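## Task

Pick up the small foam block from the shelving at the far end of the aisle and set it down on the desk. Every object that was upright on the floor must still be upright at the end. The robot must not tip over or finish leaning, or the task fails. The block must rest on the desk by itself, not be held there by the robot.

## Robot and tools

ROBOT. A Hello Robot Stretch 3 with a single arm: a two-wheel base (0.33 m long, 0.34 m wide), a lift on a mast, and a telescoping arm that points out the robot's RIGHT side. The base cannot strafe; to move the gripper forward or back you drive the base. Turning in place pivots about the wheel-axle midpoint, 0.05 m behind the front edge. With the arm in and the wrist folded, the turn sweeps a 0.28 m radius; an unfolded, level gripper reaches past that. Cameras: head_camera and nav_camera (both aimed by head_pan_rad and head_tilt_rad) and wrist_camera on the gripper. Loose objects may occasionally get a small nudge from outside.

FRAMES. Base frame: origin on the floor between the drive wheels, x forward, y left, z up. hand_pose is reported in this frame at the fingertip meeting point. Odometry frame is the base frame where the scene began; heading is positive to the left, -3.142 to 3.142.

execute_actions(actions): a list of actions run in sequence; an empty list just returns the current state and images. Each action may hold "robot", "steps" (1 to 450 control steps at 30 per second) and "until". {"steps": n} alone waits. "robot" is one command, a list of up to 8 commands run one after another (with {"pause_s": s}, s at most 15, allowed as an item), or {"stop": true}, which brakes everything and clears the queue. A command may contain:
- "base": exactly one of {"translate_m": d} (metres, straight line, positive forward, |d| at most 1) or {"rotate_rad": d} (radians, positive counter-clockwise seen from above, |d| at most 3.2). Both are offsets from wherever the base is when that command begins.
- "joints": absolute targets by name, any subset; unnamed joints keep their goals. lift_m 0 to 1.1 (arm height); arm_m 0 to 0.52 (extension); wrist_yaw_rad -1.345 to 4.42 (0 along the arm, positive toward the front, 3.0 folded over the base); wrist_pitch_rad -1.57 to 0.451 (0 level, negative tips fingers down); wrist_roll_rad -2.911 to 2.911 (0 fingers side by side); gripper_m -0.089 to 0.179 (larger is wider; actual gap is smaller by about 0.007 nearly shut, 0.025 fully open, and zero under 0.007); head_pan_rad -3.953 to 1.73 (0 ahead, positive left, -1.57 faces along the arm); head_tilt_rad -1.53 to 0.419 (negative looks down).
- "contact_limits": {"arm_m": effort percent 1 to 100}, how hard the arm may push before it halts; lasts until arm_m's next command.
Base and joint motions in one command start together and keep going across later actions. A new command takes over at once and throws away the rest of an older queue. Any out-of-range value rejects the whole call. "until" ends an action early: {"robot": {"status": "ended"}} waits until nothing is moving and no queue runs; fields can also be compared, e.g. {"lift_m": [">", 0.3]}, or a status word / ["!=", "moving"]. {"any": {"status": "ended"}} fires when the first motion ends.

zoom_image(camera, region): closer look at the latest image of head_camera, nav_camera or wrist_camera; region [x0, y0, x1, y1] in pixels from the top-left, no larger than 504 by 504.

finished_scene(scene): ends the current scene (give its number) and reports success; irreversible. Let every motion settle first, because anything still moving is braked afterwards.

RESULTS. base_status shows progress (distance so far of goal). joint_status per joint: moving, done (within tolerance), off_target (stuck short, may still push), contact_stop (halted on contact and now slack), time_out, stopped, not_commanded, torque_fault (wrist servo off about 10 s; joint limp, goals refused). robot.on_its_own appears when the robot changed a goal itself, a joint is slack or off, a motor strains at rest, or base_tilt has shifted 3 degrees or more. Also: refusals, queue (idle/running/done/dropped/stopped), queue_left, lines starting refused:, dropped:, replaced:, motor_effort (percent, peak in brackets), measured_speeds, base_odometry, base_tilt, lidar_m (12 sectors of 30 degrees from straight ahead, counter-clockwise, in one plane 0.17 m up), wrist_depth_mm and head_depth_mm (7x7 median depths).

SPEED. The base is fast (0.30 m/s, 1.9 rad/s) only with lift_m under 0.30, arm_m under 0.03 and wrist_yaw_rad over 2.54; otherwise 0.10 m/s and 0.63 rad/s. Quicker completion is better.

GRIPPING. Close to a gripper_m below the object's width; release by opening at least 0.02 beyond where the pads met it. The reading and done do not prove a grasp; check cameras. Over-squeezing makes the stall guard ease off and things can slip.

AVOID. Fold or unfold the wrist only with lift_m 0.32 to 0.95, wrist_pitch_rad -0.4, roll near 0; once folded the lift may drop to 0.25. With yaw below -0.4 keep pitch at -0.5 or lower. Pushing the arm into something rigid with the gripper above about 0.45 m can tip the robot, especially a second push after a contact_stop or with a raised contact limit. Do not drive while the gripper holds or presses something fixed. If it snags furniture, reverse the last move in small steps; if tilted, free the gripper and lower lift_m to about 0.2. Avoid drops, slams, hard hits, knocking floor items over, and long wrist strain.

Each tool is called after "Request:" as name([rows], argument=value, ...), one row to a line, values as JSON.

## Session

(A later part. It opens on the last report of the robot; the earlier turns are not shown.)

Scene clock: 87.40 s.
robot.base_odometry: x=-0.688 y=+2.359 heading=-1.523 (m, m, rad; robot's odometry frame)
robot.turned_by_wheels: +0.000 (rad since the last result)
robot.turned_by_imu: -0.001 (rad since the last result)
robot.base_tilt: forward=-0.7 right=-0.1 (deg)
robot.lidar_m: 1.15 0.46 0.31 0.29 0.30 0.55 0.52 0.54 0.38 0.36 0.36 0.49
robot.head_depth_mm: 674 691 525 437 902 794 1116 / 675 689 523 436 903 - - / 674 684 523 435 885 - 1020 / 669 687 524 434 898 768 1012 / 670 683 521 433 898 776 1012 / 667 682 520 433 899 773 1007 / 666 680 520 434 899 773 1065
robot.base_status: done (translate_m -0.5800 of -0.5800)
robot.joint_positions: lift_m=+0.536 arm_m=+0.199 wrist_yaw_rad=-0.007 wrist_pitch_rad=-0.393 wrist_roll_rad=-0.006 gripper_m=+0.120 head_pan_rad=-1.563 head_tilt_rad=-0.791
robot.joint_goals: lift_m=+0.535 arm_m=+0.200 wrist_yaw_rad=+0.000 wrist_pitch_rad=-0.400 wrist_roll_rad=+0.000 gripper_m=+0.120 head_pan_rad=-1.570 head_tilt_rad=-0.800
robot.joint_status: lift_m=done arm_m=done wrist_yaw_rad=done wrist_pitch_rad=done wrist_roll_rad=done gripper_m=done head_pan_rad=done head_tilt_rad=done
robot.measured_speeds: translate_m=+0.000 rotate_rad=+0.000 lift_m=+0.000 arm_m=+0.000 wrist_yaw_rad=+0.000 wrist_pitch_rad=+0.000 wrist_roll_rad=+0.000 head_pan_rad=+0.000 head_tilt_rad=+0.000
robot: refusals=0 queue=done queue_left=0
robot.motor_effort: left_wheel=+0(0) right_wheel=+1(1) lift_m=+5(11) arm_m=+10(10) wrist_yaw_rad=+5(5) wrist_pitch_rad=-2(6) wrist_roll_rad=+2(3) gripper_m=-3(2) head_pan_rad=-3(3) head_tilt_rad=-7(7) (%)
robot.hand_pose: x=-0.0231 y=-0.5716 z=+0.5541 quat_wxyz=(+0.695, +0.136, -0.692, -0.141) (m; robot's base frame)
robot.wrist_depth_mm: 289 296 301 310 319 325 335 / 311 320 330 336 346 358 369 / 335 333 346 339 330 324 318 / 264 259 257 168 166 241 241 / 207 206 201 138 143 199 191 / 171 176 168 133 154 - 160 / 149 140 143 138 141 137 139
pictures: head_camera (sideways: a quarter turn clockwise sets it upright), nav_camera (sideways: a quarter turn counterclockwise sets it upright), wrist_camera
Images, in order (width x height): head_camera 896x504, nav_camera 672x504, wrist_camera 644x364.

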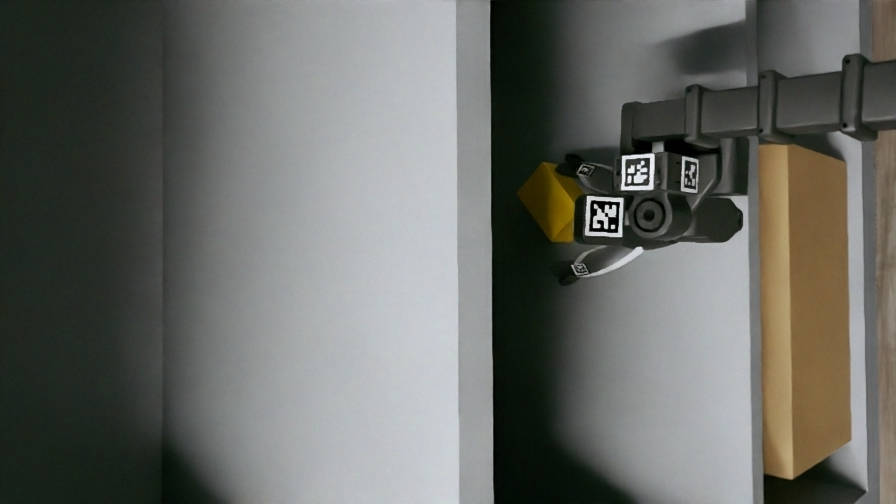

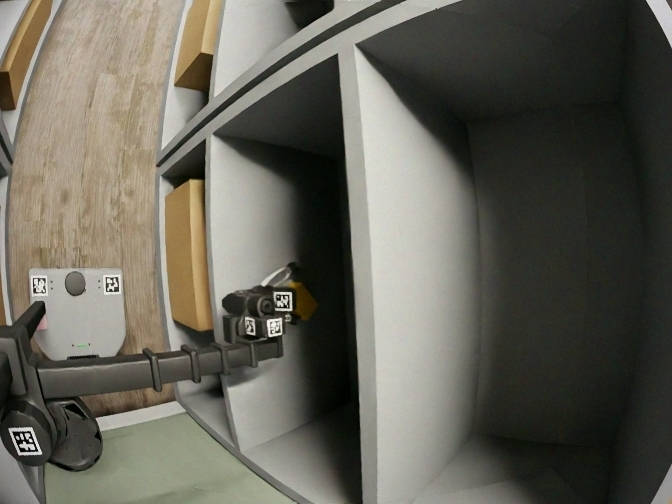

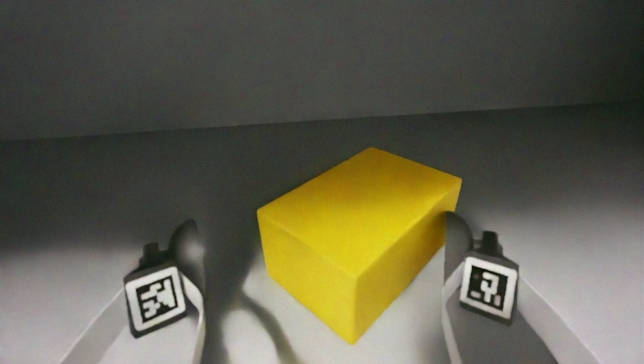

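Request:
execute_actions([
  {"robot":[{"joints":{"lift_m":0.545}},{"joints":{"arm_m":0.245}},{"joints":{"gripper_m":0.01}}],"steps":450,"until":{"robot":{"status":"ended"}}},
])

Scene clock: 90.97 s.
robot.base_odometry: x=-0.688 y=+2.359 heading=-1.523 (m, m, rad; robot's odometry frame)
robot.turned_by_wheels: +0.000 (rad since the last result)
robot.turned_by_imu: -0.001 (rad since the last result)
robot.base_tilt: forward=-0.6 right=-0.1 (deg)
robot.lidar_m: 1.15 0.46 0.31 0.29 0.30 0.55 0.52 0.54 0.37 0.36 0.36 0.50
robot.head_depth_mm: 673 690 525 437 907 790 1106 / 674 689 524 435 924 - - / 671 689 522 434 924 759 1016 / 670 681 522 433 895 768 1012 / 668 683 520 433 896 774 1009 / 668 684 520 433 895 773 1007 / 666 682 520 431 898 773 1065
robot.base_status: done (translate_m -0.5800 of -0.5800)
robot.joint_positions: lift_m=+0.544 arm_m=+0.245 wrist_yaw_rad=-0.002 wrist_pitch_rad=-0.414 wrist_roll_rad=-0.005 gripper_m=+0.011 head_pan_rad=-1.563 head_tilt_rad=-0.791
robot.joint_goals: lift_m=+0.545 arm_m=+0.245 wrist_yaw_rad=+0.000 wrist_pitch_rad=-0.400 wrist_roll_rad=+0.000 gripper_m=+0.010 head_pan_rad=-1.570 head_tilt_rad=-0.800
robot.joint_status: lift_m=done arm_m=done wrist_yaw_rad=done wrist_pitch_rad=done wrist_roll_rad=done gripper_m=done head_pan_rad=done head_tilt_rad=done
robot.measured_speeds: translate_m=+0.000 rotate_rad=+0.000 lift_m=+0.000 arm_m=+0.000 wrist_yaw_rad=+0.000 wrist_pitch_rad=+0.000 wrist_roll_rad=+0.000 head_pan_rad=+0.000 head_tilt_rad=+0.000
robot: refusals=0 queue=done queue_left=0
robot.motor_effort: left_wheel=-1(1) right_wheel=+1(2) lift_m=+29(35) arm_m=+5(9) wrist_yaw_rad=+2(5) wrist_pitch_rad=+4(4) wrist_roll_rad=+2(2) gripper_m=-28(99) head_pan_rad=-3(3) head_tilt_rad=-6(6) (%)
robot.hand_pose: x=-0.0220 y=-0.6145 z=+0.5580 quat_wxyz=(+0.694, +0.145, -0.690, -0.146) (m; robot's base frame)
robot.wrist_depth_mm: 254 257 265 270 274 282 291 / 274 278 285 293 302 309 321 / 297 304 307 310 319 322 316 / 264 259 255 242 249 246 243 / 211 207 213 137 142 198 196 / 174 174 118 115 115 167 164 / 149 148 114 102 136 143 142
pictures: head_camera (sideways: a quarter turn clockwise sets it upright), nav_camera (sideways: a quarter turn counterclockwise sets it upright), wrist_camera
Images, in order (width x height): head_camera 896x504, nav_camera 672x504, wrist_camera 644x364.

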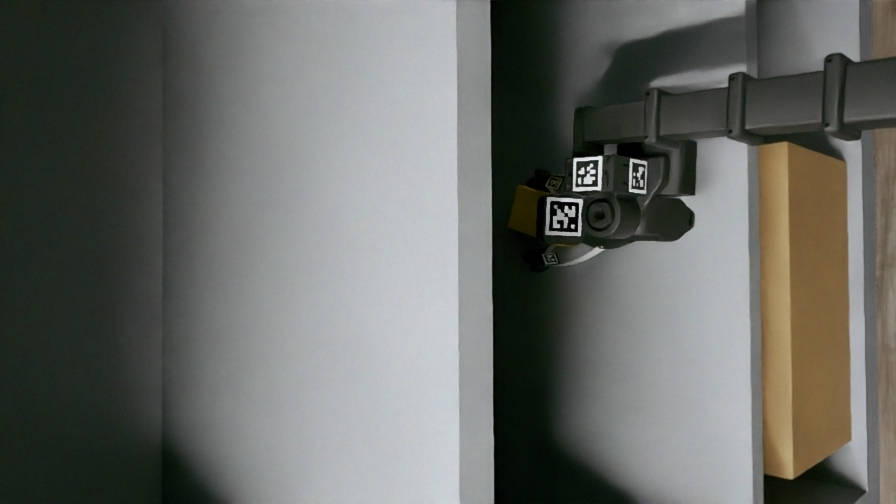

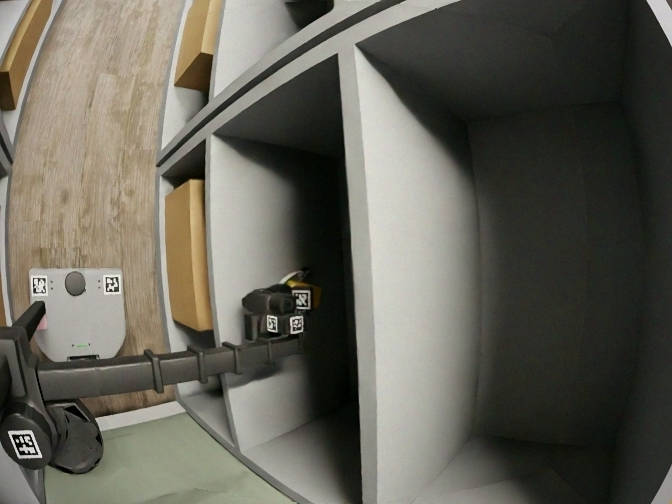

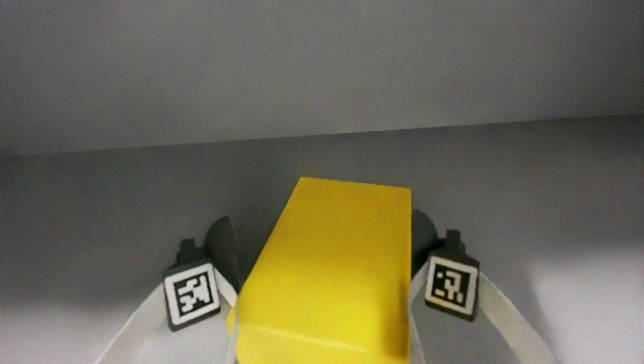

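Request:
execute_actions([
  {"robot":[{"joints":{"lift_m":0.62}},{"joints":{"arm_m":0.0,"lift_m":0.66}},{"joints":{"wrist_yaw_rad":3.0}},{"joints":{"lift_m":0.28,"head_pan_rad":0,"head_tilt_rad":-0.5}}],"steps":450,"until":{"robot":{"status":"ended"}}},
])

Scene clock: 102.10 s.
robot.base_odometry: x=-0.688 y=+2.359 heading=-1.523 (m, m, rad; robot's odometry frame)
robot.turned_by_wheels: +0.000 (rad since the last result)
robot.turned_by_imu: -0.002 (rad since the last result)
robot.base_tilt: forward=-0.6 right=-0.1 (deg)
robot.lidar_m: 1.15 0.46 0.31 0.29 0.30 0.55 0.52 0.54 0.37 0.35 0.36 0.50
robot.head_depth_mm: 1103 1179 977 1432 1199 1007 1178 / 3679 3857 1363 1448 1439 1393 1288 / 3676 3934 - 2787 2036 1615 1341 / 3634 3964 - 2765 2027 1617 1338 / 3652 3853 - 2713 2018 1598 1328 / 3631 3923 3837 2049 1657 1560 1315 / 1090 1177 1158 1137 1059 1078 1051
robot.base_status: done (translate_m -0.5800 of -0.5800)
robot.joint_positions: lift_m=+0.281 arm_m=+0.002 wrist_yaw_rad=+2.998 wrist_pitch_rad=-0.419 wrist_roll_rad=-0.005 gripper_m=+0.033 head_pan_rad=-0.007 head_tilt_rad=-0.507
robot.joint_goals: lift_m=+0.280 arm_m=+0.000 wrist_yaw_rad=+3.000 wrist_pitch_rad=-0.400 wrist_roll_rad=+0.000 gripper_m=+0.032 head_pan_rad=+0.000 head_tilt_rad=-0.500
robot.joint_status: lift_m=done arm_m=done wrist_yaw_rad=done wrist_pitch_rad=done wrist_roll_rad=done gripper_m=done head_pan_rad=done head_tilt_rad=done
robot.measured_speeds: translate_m=+0.000 rotate_rad=+0.000 lift_m=+0.000 arm_m=+0.000 wrist_yaw_rad=+0.000 wrist_pitch_rad=+0.000 wrist_roll_rad=+0.000 head_pan_rad=+0.000 head_tilt_rad=+0.000
robot: refusals=0 queue=done queue_left=0
robot.on_its_own: gripper_m is held at +0.032, not at your +0.010, by its stall guard, which is not easing now
robot.motor_effort: left_wheel=+0(0) right_wheel=+1(1) lift_m=+10(27) arm_m=-5(5) wrist_yaw_rad=+2(3) wrist_pitch_rad=+6(6) wrist_roll_rad=+2(2) gripper_m=-21(28) head_pan_rad=+4(50) head_tilt_rad=+5(32) (%)
robot.hand_pose: x=+0.0110 y=+0.0747 z=+0.2931 quat_wxyz=(+0.196, +0.699, +0.097, +0.681) (m; robot's base frame)
robot.wrist_depth_mm: 597 - 454 427 396 430 365 / 614 - 317 338 361 440 405 / 673 - 345 371 398 482 474 / 624 355 381 388 442 509 551 / 498 463 428 138 142 525 545 / 421 419 117 116 114 485 477 / 410 - 107 102 393 413 416
pictures: head_camera (sideways: a quarter turn clockwise sets it upright), nav_camera (sideways: a quarter turn counterclockwise sets it upright), wrist_camera
Images, in order (width x height): head_camera 896x504, nav_camera 672x504, wrist_camera 644x364.

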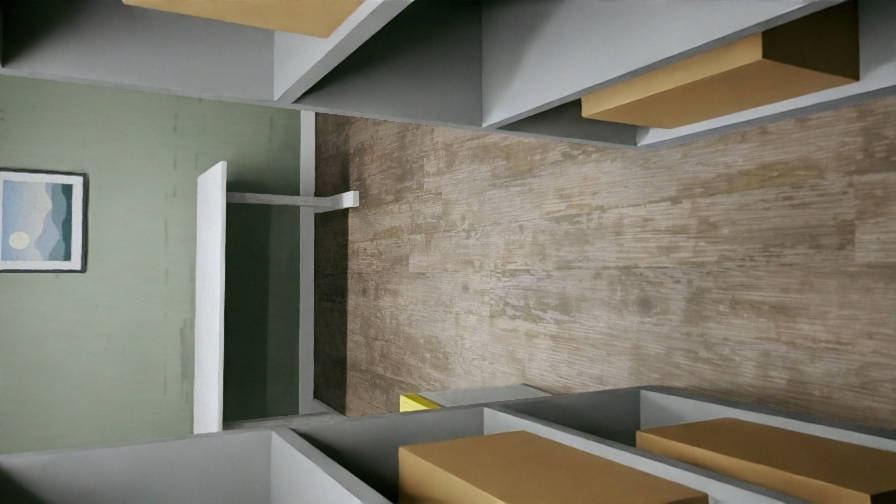

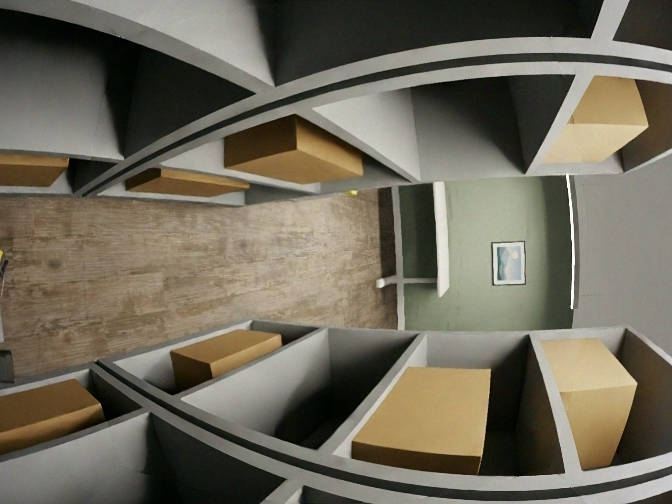

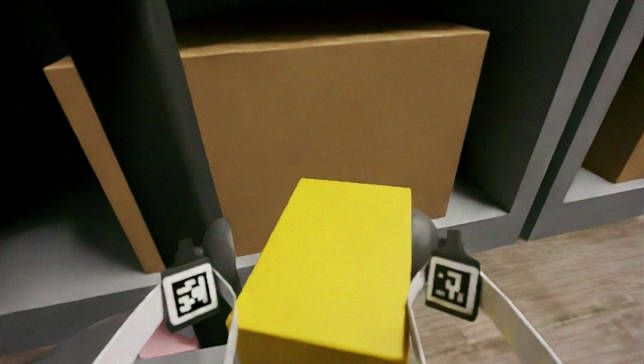

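Request:
execute_actions([
  {"robot":{"base":{"translate_m":1.0}},"steps":450,"until":{"robot":{"status":"ended"}}},
])

Scene clock: 107.20 s.
robot.base_odometry: x=-0.640 y=+1.361 heading=-1.523 (m, m, rad; robot's odometry frame)
robot.turned_by_wheels: +0.000 (rad since the last result)
robot.turned_by_imu: -0.003 (rad since the last result)
robot.base_tilt: forward=-0.6 right=-0.1 (deg)
robot.lidar_m: 2.77 0.70 0.45 0.35 0.36 0.47 1.13 0.60 0.32 0.30 0.31 0.42
robot.head_depth_mm: 2825 3062 3338 2770 2073 1628 1342 / 2825 3049 3304 2747 2024 1615 1330 / 2780 2998 3255 2751 2016 1603 1336 / 2774 2994 3289 2728 2033 1610 1336 / 2792 2963 3285 2780 2041 1611 1327 / 2740 3046 3276 2689 2012 1602 1326 / 2744 2948 3252 2717 2023 1599 1297
robot.base_status: done (translate_m +1.0000 of +1.0000)
robot.joint_positions: lift_m=+0.281 arm_m=+0.002 wrist_yaw_rad=+2.998 wrist_pitch_rad=-0.419 wrist_roll_rad=-0.005 gripper_m=+0.033 head_pan_rad=-0.007 head_tilt_rad=-0.506
robot.joint_goals: lift_m=+0.280 arm_m=+0.000 wrist_yaw_rad=+3.000 wrist_pitch_rad=-0.400 wrist_roll_rad=+0.000 gripper_m=+0.032 head_pan_rad=+0.000 head_tilt_rad=-0.500
robot.joint_status: lift_m=done arm_m=done wrist_yaw_rad=done wrist_pitch_rad=done wrist_roll_rad=done gripper_m=done head_pan_rad=done head_tilt_rad=done
robot.measured_speeds: translate_m=+0.000 rotate_rad=+0.000 lift_m=+0.000 arm_m=+0.000 wrist_yaw_rad=+0.000 wrist_pitch_rad=+0.000 wrist_roll_rad=+0.000 head_pan_rad=+0.000 head_tilt_rad=+0.000
robot: refusals=0 queue=done queue_left=0
robot.on_its_own: gripper_m is held at +0.032, not at your +0.010, by its stall guard, which is not easing now
robot.motor_effort: left_wheel=+0(7) right_wheel=+1(6) lift_m=+10(10) arm_m=-5(4) wrist_yaw_rad=+1(1) wrist_pitch_rad=+6(6) wrist_roll_rad=+2(2) gripper_m=-20(20) head_pan_rad=+3(4) head_tilt_rad=+4(5) (%)
robot.hand_pose: x=+0.0108 y=+0.0748 z=+0.2931 quat_wxyz=(+0.196, +0.698, +0.098, +0.681) (m; robot's base frame)
robot.wrist_depth_mm: 617 - 455 763 593 420 541 / 327 - 364 824 622 470 593 / 354 - 399 750 650 645 647 / 382 403 447 452 577 668 699 / 416 448 484 139 142 584 563 / 440 466 117 116 115 484 475 / 450 - 106 102 392 418 413
pictures: head_camera (sideways: a quarter turn clockwise sets it upright), nav_camera (sideways: a quarter turn counterclockwise sets it upright), wrist_camera
Images, in order (width x height): head_camera 896x504, nav_camera 672x504, wrist_camera 644x364.

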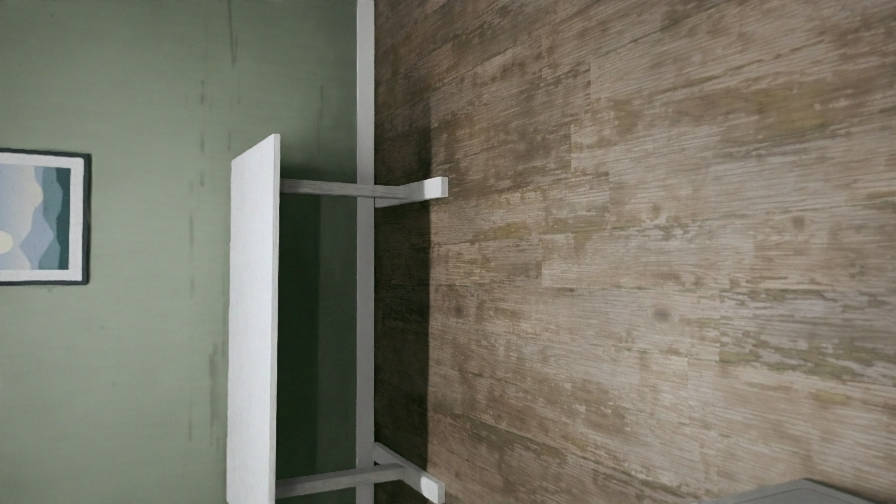

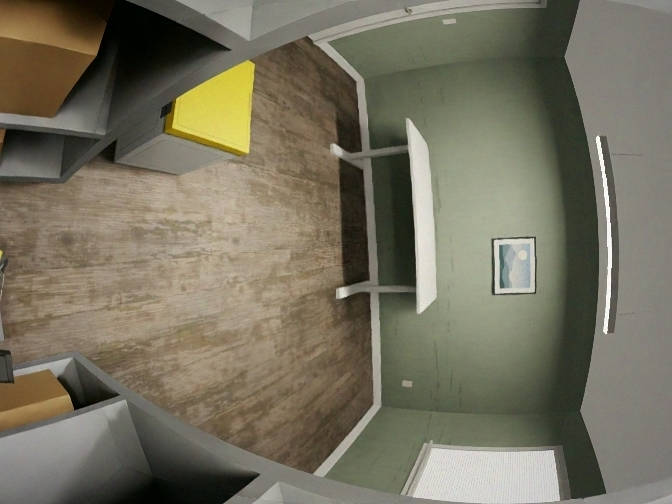

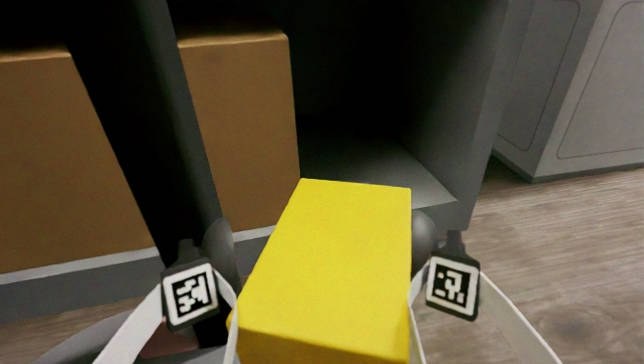

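Request:
execute_actions([
  {"robot":[{"base":{"translate_m":1.0}},{"base":{"translate_m":0.72}},{"base":{"rotate_rad":1.56},"joints":{"head_pan_rad":-1.57,"head_tilt_rad":-0.6}},{"joints":{"lift_m":0.9}}],"steps":450,"until":{"robot":{"status":"ended"}}},
])

Scene clock: 122.53 s.
robot.base_odometry: x=-0.557 y=-0.357 heading=+0.037 (m, m, rad; robot's odometry frame)
robot.turned_by_wheels: +1.560 (rad since the last result)
robot.turned_by_imu: +1.533 (rad since the last result)
robot.base_tilt: forward=-0.6 right=-0.1 (deg)
robot.lidar_m: 1.98 2.04 0.93 1.38 1.39 1.88 1.76 1.80 1.63 1.07 1.44 1.42
robot.head_depth_mm: 1314 1454 1619 1062 1730 1505 1274 / 1313 1438 1498 1054 1675 1504 1262 / 1307 1431 1475 1049 1669 1498 1263 / 1299 1429 1482 1052 1722 1499 1272 / 1300 1409 1470 1046 1721 1501 1266 / 1288 1417 1464 1043 1716 1492 1260 / 1283 1406 1458 1039 1709 1495 1258
robot.base_status: done (rotate_rad +1.5599 of +1.5600)
robot.joint_positions: lift_m=+0.658 arm_m=+0.002 wrist_yaw_rad=+2.998 wrist_pitch_rad=-0.419 wrist_roll_rad=-0.005 gripper_m=+0.033 head_pan_rad=-1.563 head_tilt_rad=-0.593
robot.joint_goals: lift_m=+0.900 arm_m=+0.000 wrist_yaw_rad=+3.000 wrist_pitch_rad=-0.400 wrist_roll_rad=+0.000 gripper_m=+0.032 head_pan_rad=-1.570 head_tilt_rad=-0.600
robot.joint_status: lift_m=moving arm_m=done wrist_yaw_rad=done wrist_pitch_rad=done wrist_roll_rad=done gripper_m=done head_pan_rad=done head_tilt_rad=done
robot.measured_speeds: translate_m=+0.000 rotate_rad=+0.000 lift_m=+0.110 arm_m=+0.000 wrist_yaw_rad=+0.000 wrist_pitch_rad=+0.000 wrist_roll_rad=+0.000 head_pan_rad=+0.000 head_tilt_rad=+0.000
robot: refusals=0 queue=running queue_left=0
robot.on_its_own: gripper_m is held at +0.032, not at your +0.010, by its stall guard, which is not easing now
robot.motor_effort: left_wheel=-1(5) right_wheel=+2(8) lift_m=+31(30) arm_m=-5(5) wrist_yaw_rad=+1(2) wrist_pitch_rad=+6(6) wrist_roll_rad=+2(2) gripper_m=-20(21) head_pan_rad=-4(48) head_tilt_rad=-5(22) (%)
robot.hand_pose: x=+0.0108 y=+0.0747 z=+0.6700 quat_wxyz=(+0.196, +0.698, +0.098, +0.681) (m; robot's base frame)
robot.wrist_depth_mm: - - - - - - - / - - - - - - - / - - - - - - - / - - - - - - - / - - - 138 142 - - / 979 986 117 115 115 936 905 / 829 832 107 102 763 818 796
pictures: head_camera (sideways: a quarter turn clockwise sets it upright), nav_camera (sideways: a quarter turn counterclockwise sets it upright), wrist_camera
Images, in order (width x height): head_camera 896x504, nav_camera 672x504, wrist_camera 644x364.

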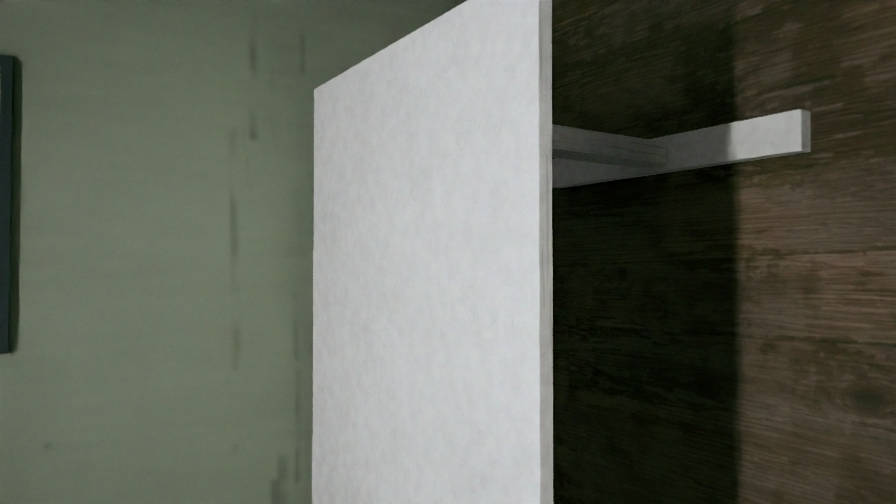

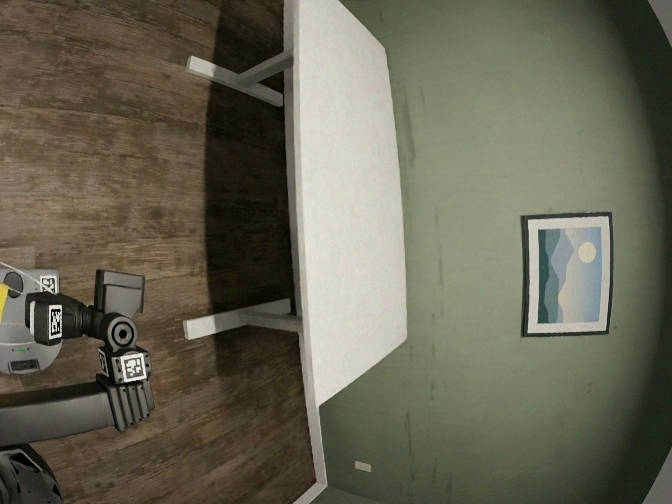

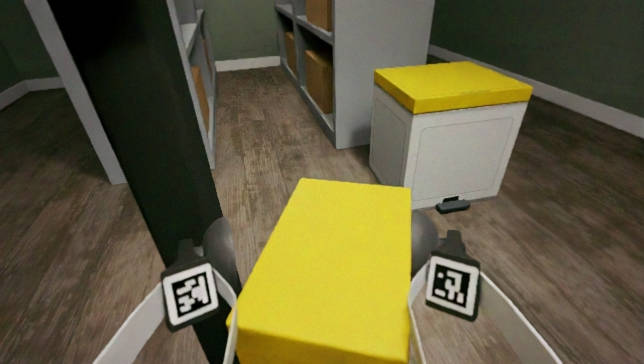

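Request:
execute_actions([
  {"robot":[{"base":{"rotate_rad":-0.95},"joints":{"lift_m":0.92,"wrist_yaw_rad":0}},{"base":{"translate_m":0.52}},{"base":{"rotate_rad":0.95}}],"steps":450,"until":{"robot":{"status":"ended"}}},
])

Scene clock: 134.33 s.
robot.base_odometry: x=-0.239 y=-0.769 heading=+0.037 (m, m, rad; robot's odometry frame)
robot.turned_by_wheels: +0.000 (rad since the last result)
robot.turned_by_imu: -0.003 (rad since the last result)
robot.base_tilt: forward=-0.7 right=-0.1 (deg)
robot.lidar_m: 1.71 1.74 1.30 1.25 1.88 2.16 2.03 1.70 0.80 1.09 1.11 0.91
robot.head_depth_mm: 924 1020 1132 1058 814 - - / 920 1015 1131 1057 816 685 - / 916 1007 1124 1054 841 - - / 909 1005 1117 1049 840 664 549 / 904 997 1107 1043 813 663 560 / 898 992 1102 1047 811 662 561 / 900 986 1095 1040 808 660 558
robot.base_status: done (rotate_rad +0.9499 of +0.9500)
robot.joint_positions: lift_m=+0.919 arm_m=+0.002 wrist_yaw_rad=+0.002 wrist_pitch_rad=-0.419 wrist_roll_rad=-0.005 gripper_m=+0.033 head_pan_rad=-1.563 head_tilt_rad=-0.593
robot.joint_goals: lift_m=+0.920 arm_m=+0.000 wrist_yaw_rad=+0.000 wrist_pitch_rad=-0.400 wrist_roll_rad=+0.000 gripper_m=+0.032 head_pan_rad=-1.570 head_tilt_rad=-0.600
robot.joint_status: lift_m=done arm_m=done wrist_yaw_rad=done wrist_pitch_rad=done wrist_roll_rad=done gripper_m=done head_pan_rad=done head_tilt_rad=done
robot.measured_speeds: translate_m=+0.000 rotate_rad=+0.000 lift_m=+0.000 arm_m=+0.000 wrist_yaw_rad=+0.000 wrist_pitch_rad=+0.000 wrist_roll_rad=+0.000 head_pan_rad=+0.000 head_tilt_rad=+0.000
robot: refusals=0 queue=done queue_left=0
robot.on_its_own: gripper_m is held at +0.032, not at your +0.010, by its stall guard, which is not easing now
robot.motor_effort: left_wheel=-1(6) right_wheel=+1(6) lift_m=+29(29) arm_m=-5(5) wrist_yaw_rad=-1(2) wrist_pitch_rad=+6(6) wrist_roll_rad=+2(2) gripper_m=-21(21) head_pan_rad=-4(4) head_tilt_rad=-4(5) (%)
robot.hand_pose: x=-0.0211 y=-0.3716 z=+0.9319 quat_wxyz=(+0.694, +0.148, -0.690, -0.146) (m; robot's base frame)
robot.wrist_depth_mm: 697 736 745 758 786 824 853 / 763 789 801 843 869 883 919 / 782 807 805 774 757 763 - / 606 605 605 585 576 569 558 / 491 484 498 138 142 461 456 / 408 409 119 116 115 388 385 / 350 345 113 102 318 337 330
pictures: head_camera (sideways: a quarter turn clockwise sets it upright), nav_camera (sideways: a quarter turn counterclockwise sets it upright), wrist_camera
Images, in order (width x height): head_camera 896x504, nav_camera 672x504, wrist_camera 644x364.

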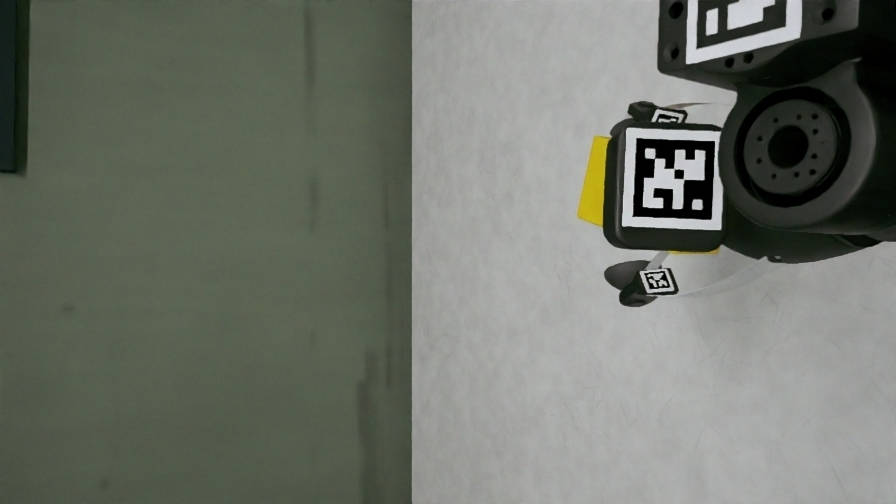

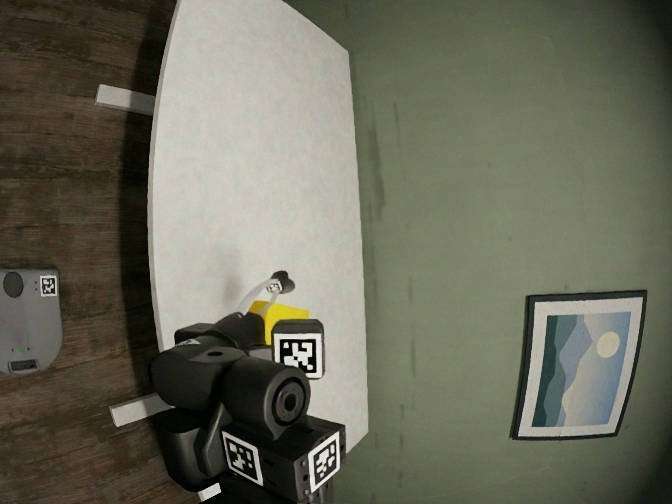

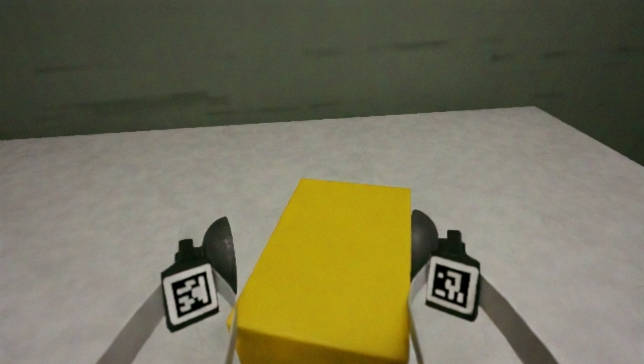

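Request:
execute_actions([
  {"robot":[{"joints":{"arm_m":0.2,"lift_m":0.78}},{"joints":{"lift_m":0.735}}],"steps":450,"until":{"robot":{"status":"ended"}}},
])

Scene clock: 138.20 s.
robot.base_odometry: x=-0.239 y=-0.769 heading=+0.037 (m, m, rad; robot's odometry frame)
robot.turned_by_wheels: +0.000 (rad since the last result)
robot.turned_by_imu: -0.001 (rad since the last result)
robot.base_tilt: forward=-0.6 right=+0.0 (deg)
robot.lidar_m: 1.71 1.74 1.30 1.25 1.88 2.17 2.03 1.70 0.81 1.09 1.11 0.91
robot.head_depth_mm: 924 1021 1132 1060 818 685 - / 917 1017 1128 1052 843 - 546 / 915 1004 1119 1052 842 - 551 / 913 997 1118 1051 837 665 562 / 906 998 1109 1047 812 663 561 / 902 994 1101 1040 809 663 560 / 896 990 1092 1041 806 660 561
robot.base_status: done (rotate_rad +0.9499 of +0.9500)
robot.joint_positions: lift_m=+0.736 arm_m=+0.200 wrist_yaw_rad=+0.001 wrist_pitch_rad=-0.419 wrist_roll_rad=-0.005 gripper_m=+0.033 head_pan_rad=-1.563 head_tilt_rad=-0.593
robot.joint_goals: lift_m=+0.735 arm_m=+0.200 wrist_yaw_rad=+0.000 wrist_pitch_rad=-0.400 wrist_roll_rad=+0.000 gripper_m=+0.032 head_pan_rad=-1.570 head_tilt_rad=-0.600
robot.joint_status: lift_m=done arm_m=done wrist_yaw_rad=done wrist_pitch_rad=done wrist_roll_rad=done gripper_m=done head_pan_rad=done head_tilt_rad=done
robot.measured_speeds: translate_m=+0.000 rotate_rad=+0.000 lift_m=+0.000 arm_m=+0.000 wrist_yaw_rad=+0.000 wrist_pitch_rad=+0.000 wrist_roll_rad=+0.000 head_pan_rad=+0.000 head_tilt_rad=+0.000
robot: refusals=0 queue=done queue_left=0
robot.on_its_own: gripper_m is held at +0.032, not at your +0.010, by its stall guard, which is not easing now
robot.motor_effort: left_wheel=-1(1) right_wheel=+2(2) lift_m=+10(27) arm_m=+5(4) wrist_yaw_rad=-1(0) wrist_pitch_rad=+6(6) wrist_roll_rad=+2(2) gripper_m=-21(21) head_pan_rad=-4(3) head_tilt_rad=-4(5) (%)
robot.hand_pose: x=-0.0212 y=-0.5689 z=+0.7481 quat_wxyz=(+0.694, +0.148, -0.690, -0.147) (m; robot's base frame)
robot.wrist_depth_mm: 532 547 570 584 600 613 636 / 553 539 522 500 486 477 460 / 362 356 346 340 333 327 323 / 270 266 262 255 254 250 245 / 214 212 218 138 141 205 200 / 179 178 119 116 115 171 168 / 153 152 113 102 139 146 145
pictures: head_camera (sideways: a quarter turn clockwise sets it upright), nav_camera (sideways: a quarter turn counterclockwise sets it upright), wrist_camera
Images, in order (width x height): head_camera 896x504, nav_camera 672x504, wrist_camera 644x364.

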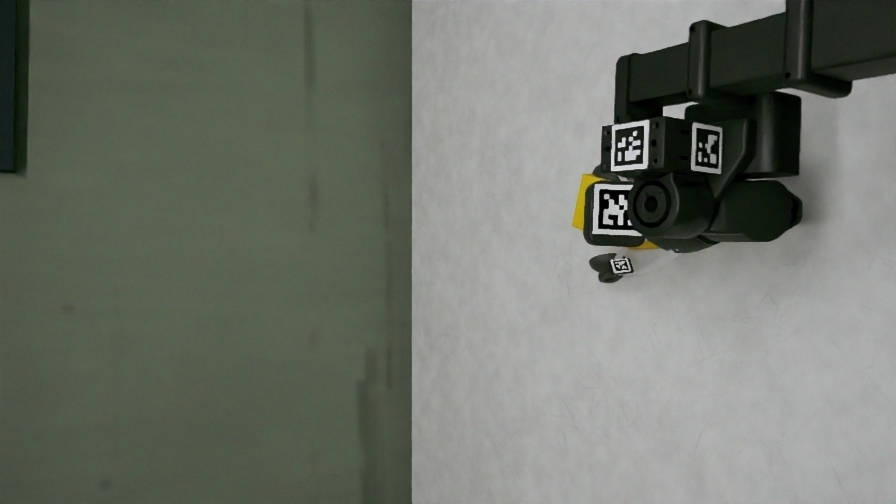

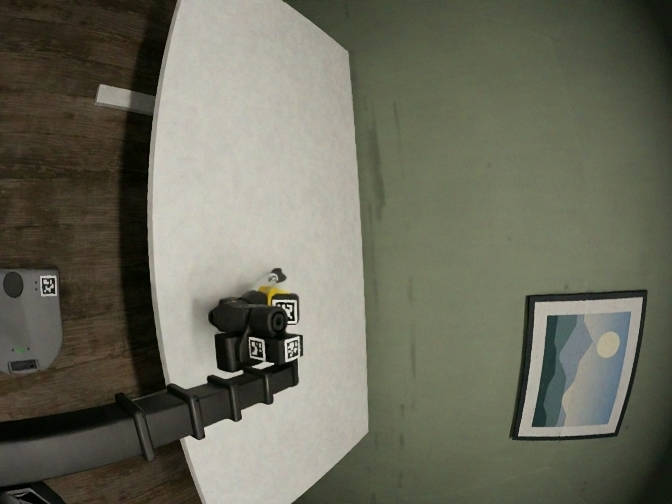

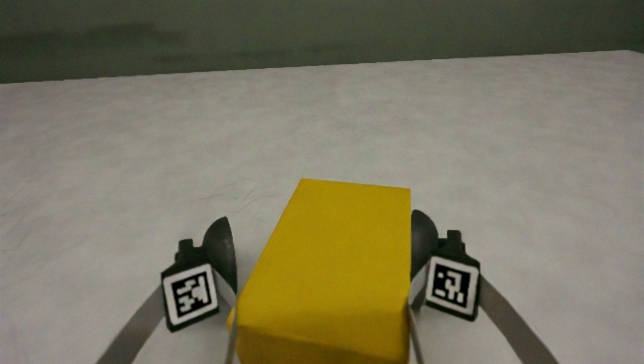

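Nearly at surface. Release and withdraw.

Request:
execute_actions([
  {"robot":[{"joints":{"lift_m":0.73}},{"joints":{"gripper_m":0.1}},{"joints":{"lift_m":0.85}},{"joints":{"arm_m":0.0}}],"steps":450,"until":{"robot":{"status":"ended"}}},
])

Scene clock: 152.23 s.
robot.base_odometry: x=-0.239 y=-0.769 heading=+0.037 (m, m, rad; robot's odometry frame)
robot.turned_by_wheels: +0.000 (rad since the last result)
robot.turned_by_imu: -0.002 (rad since the last result)
robot.base_tilt: forward=-0.6 right=-0.1 (deg)
robot.lidar_m: 1.70 1.74 1.30 1.25 1.88 2.16 2.02 1.69 0.81 1.09 1.11 0.91
robot.head_depth_mm: 922 1016 1138 1054 817 667 592 / 920 1012 1130 1057 819 675 589 / 915 1008 1110 1053 815 688 - / 908 1003 1115 1051 815 683 560 / 907 999 1108 1042 810 662 560 / 901 994 1104 1043 811 663 560 / 900 994 1102 1041 807 662 559
robot.base_status: done (rotate_rad +0.9499 of +0.9500)
robot.joint_positions: lift_m=+0.849 arm_m=+0.002 wrist_yaw_rad=+0.001 wrist_pitch_rad=-0.415 wrist_roll_rad=-0.004 gripper_m=+0.100 head_pan_rad=-1.563 head_tilt_rad=-0.593
robot.joint_goals: lift_m=+0.850 arm_m=+0.000 wrist_yaw_rad=+0.000 wrist_pitch_rad=-0.400 wrist_roll_rad=+0.000 gripper_m=+0.100 head_pan_rad=-1.570 head_tilt_rad=-0.600
robot.joint_status: lift_m=done arm_m=done wrist_yaw_rad=done wrist_pitch_rad=done wrist_roll_rad=done gripper_m=done head_pan_rad=done head_tilt_rad=done
robot.measured_speeds: translate_m=+0.000 rotate_rad=+0.000 lift_m=+0.000 arm_m=+0.000 wrist_yaw_rad=+0.000 wrist_pitch_rad=+0.000 wrist_roll_rad=+0.000 head_pan_rad=+0.000 head_tilt_rad=+0.000
robot: refusals=0 queue=done queue_left=0
robot.motor_effort: left_wheel=-1(1) right_wheel=+2(2) lift_m=+29(31) arm_m=-5(5) wrist_yaw_rad=+0(1) wrist_pitch_rad=+5(6) wrist_roll_rad=+1(2) gripper_m=+0(74) head_pan_rad=-3(4) head_tilt_rad=-4(5) (%)
robot.hand_pose: x=-0.0213 y=-0.3721 z=+0.8629 quat_wxyz=(+0.694, +0.146, -0.690, -0.145) (m; robot's base frame)
robot.wrist_depth_mm: 701 719 734 757 787 830 852 / 759 768 793 813 839 869 904 / 660 647 642 604 598 602 583 / 481 486 478 447 465 456 446 / 387 388 379 347 384 370 360 / 322 324 317 313 311 315 303 / 276 266 273 269 267 264 262
pictures: head_camera (sideways: a quarter turn clockwise sets it upright), nav_camera (sideways: a quarter turn counterclockwise sets it upright), wrist_camera
Images, in order (width x height): head_camera 896x504, nav_camera 672x504, wrist_camera 644x364.

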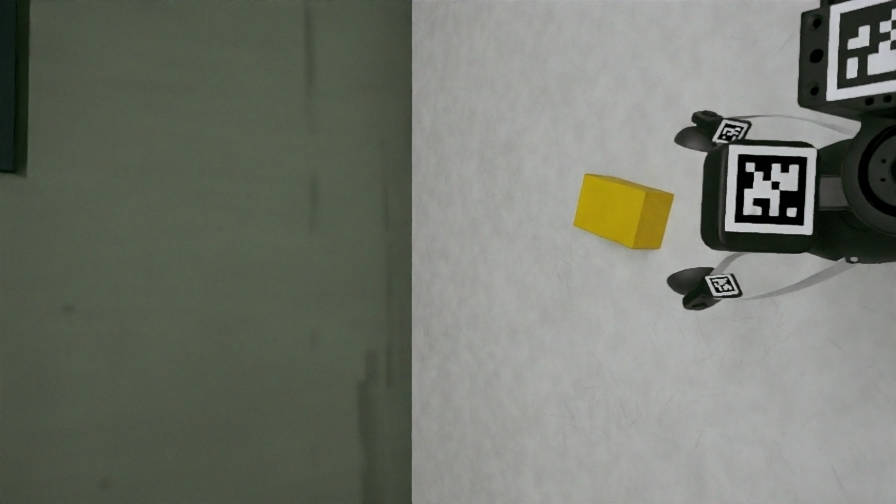

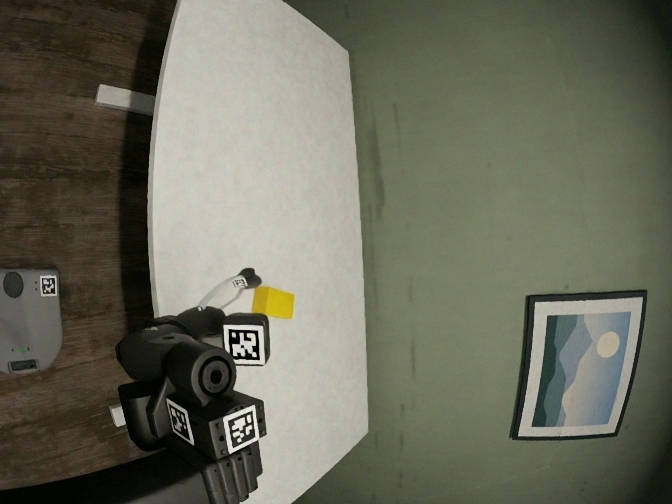

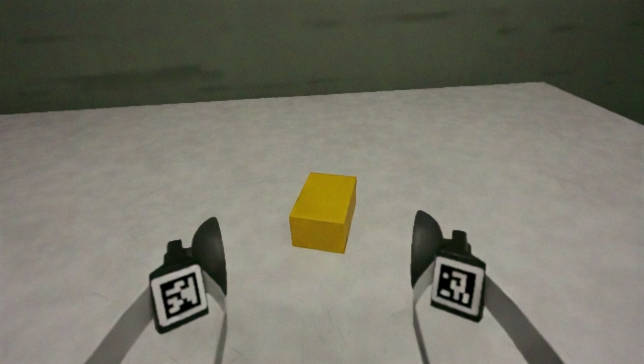

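Request:
finished_scene(scene=1)

The scene is finished: the task was done.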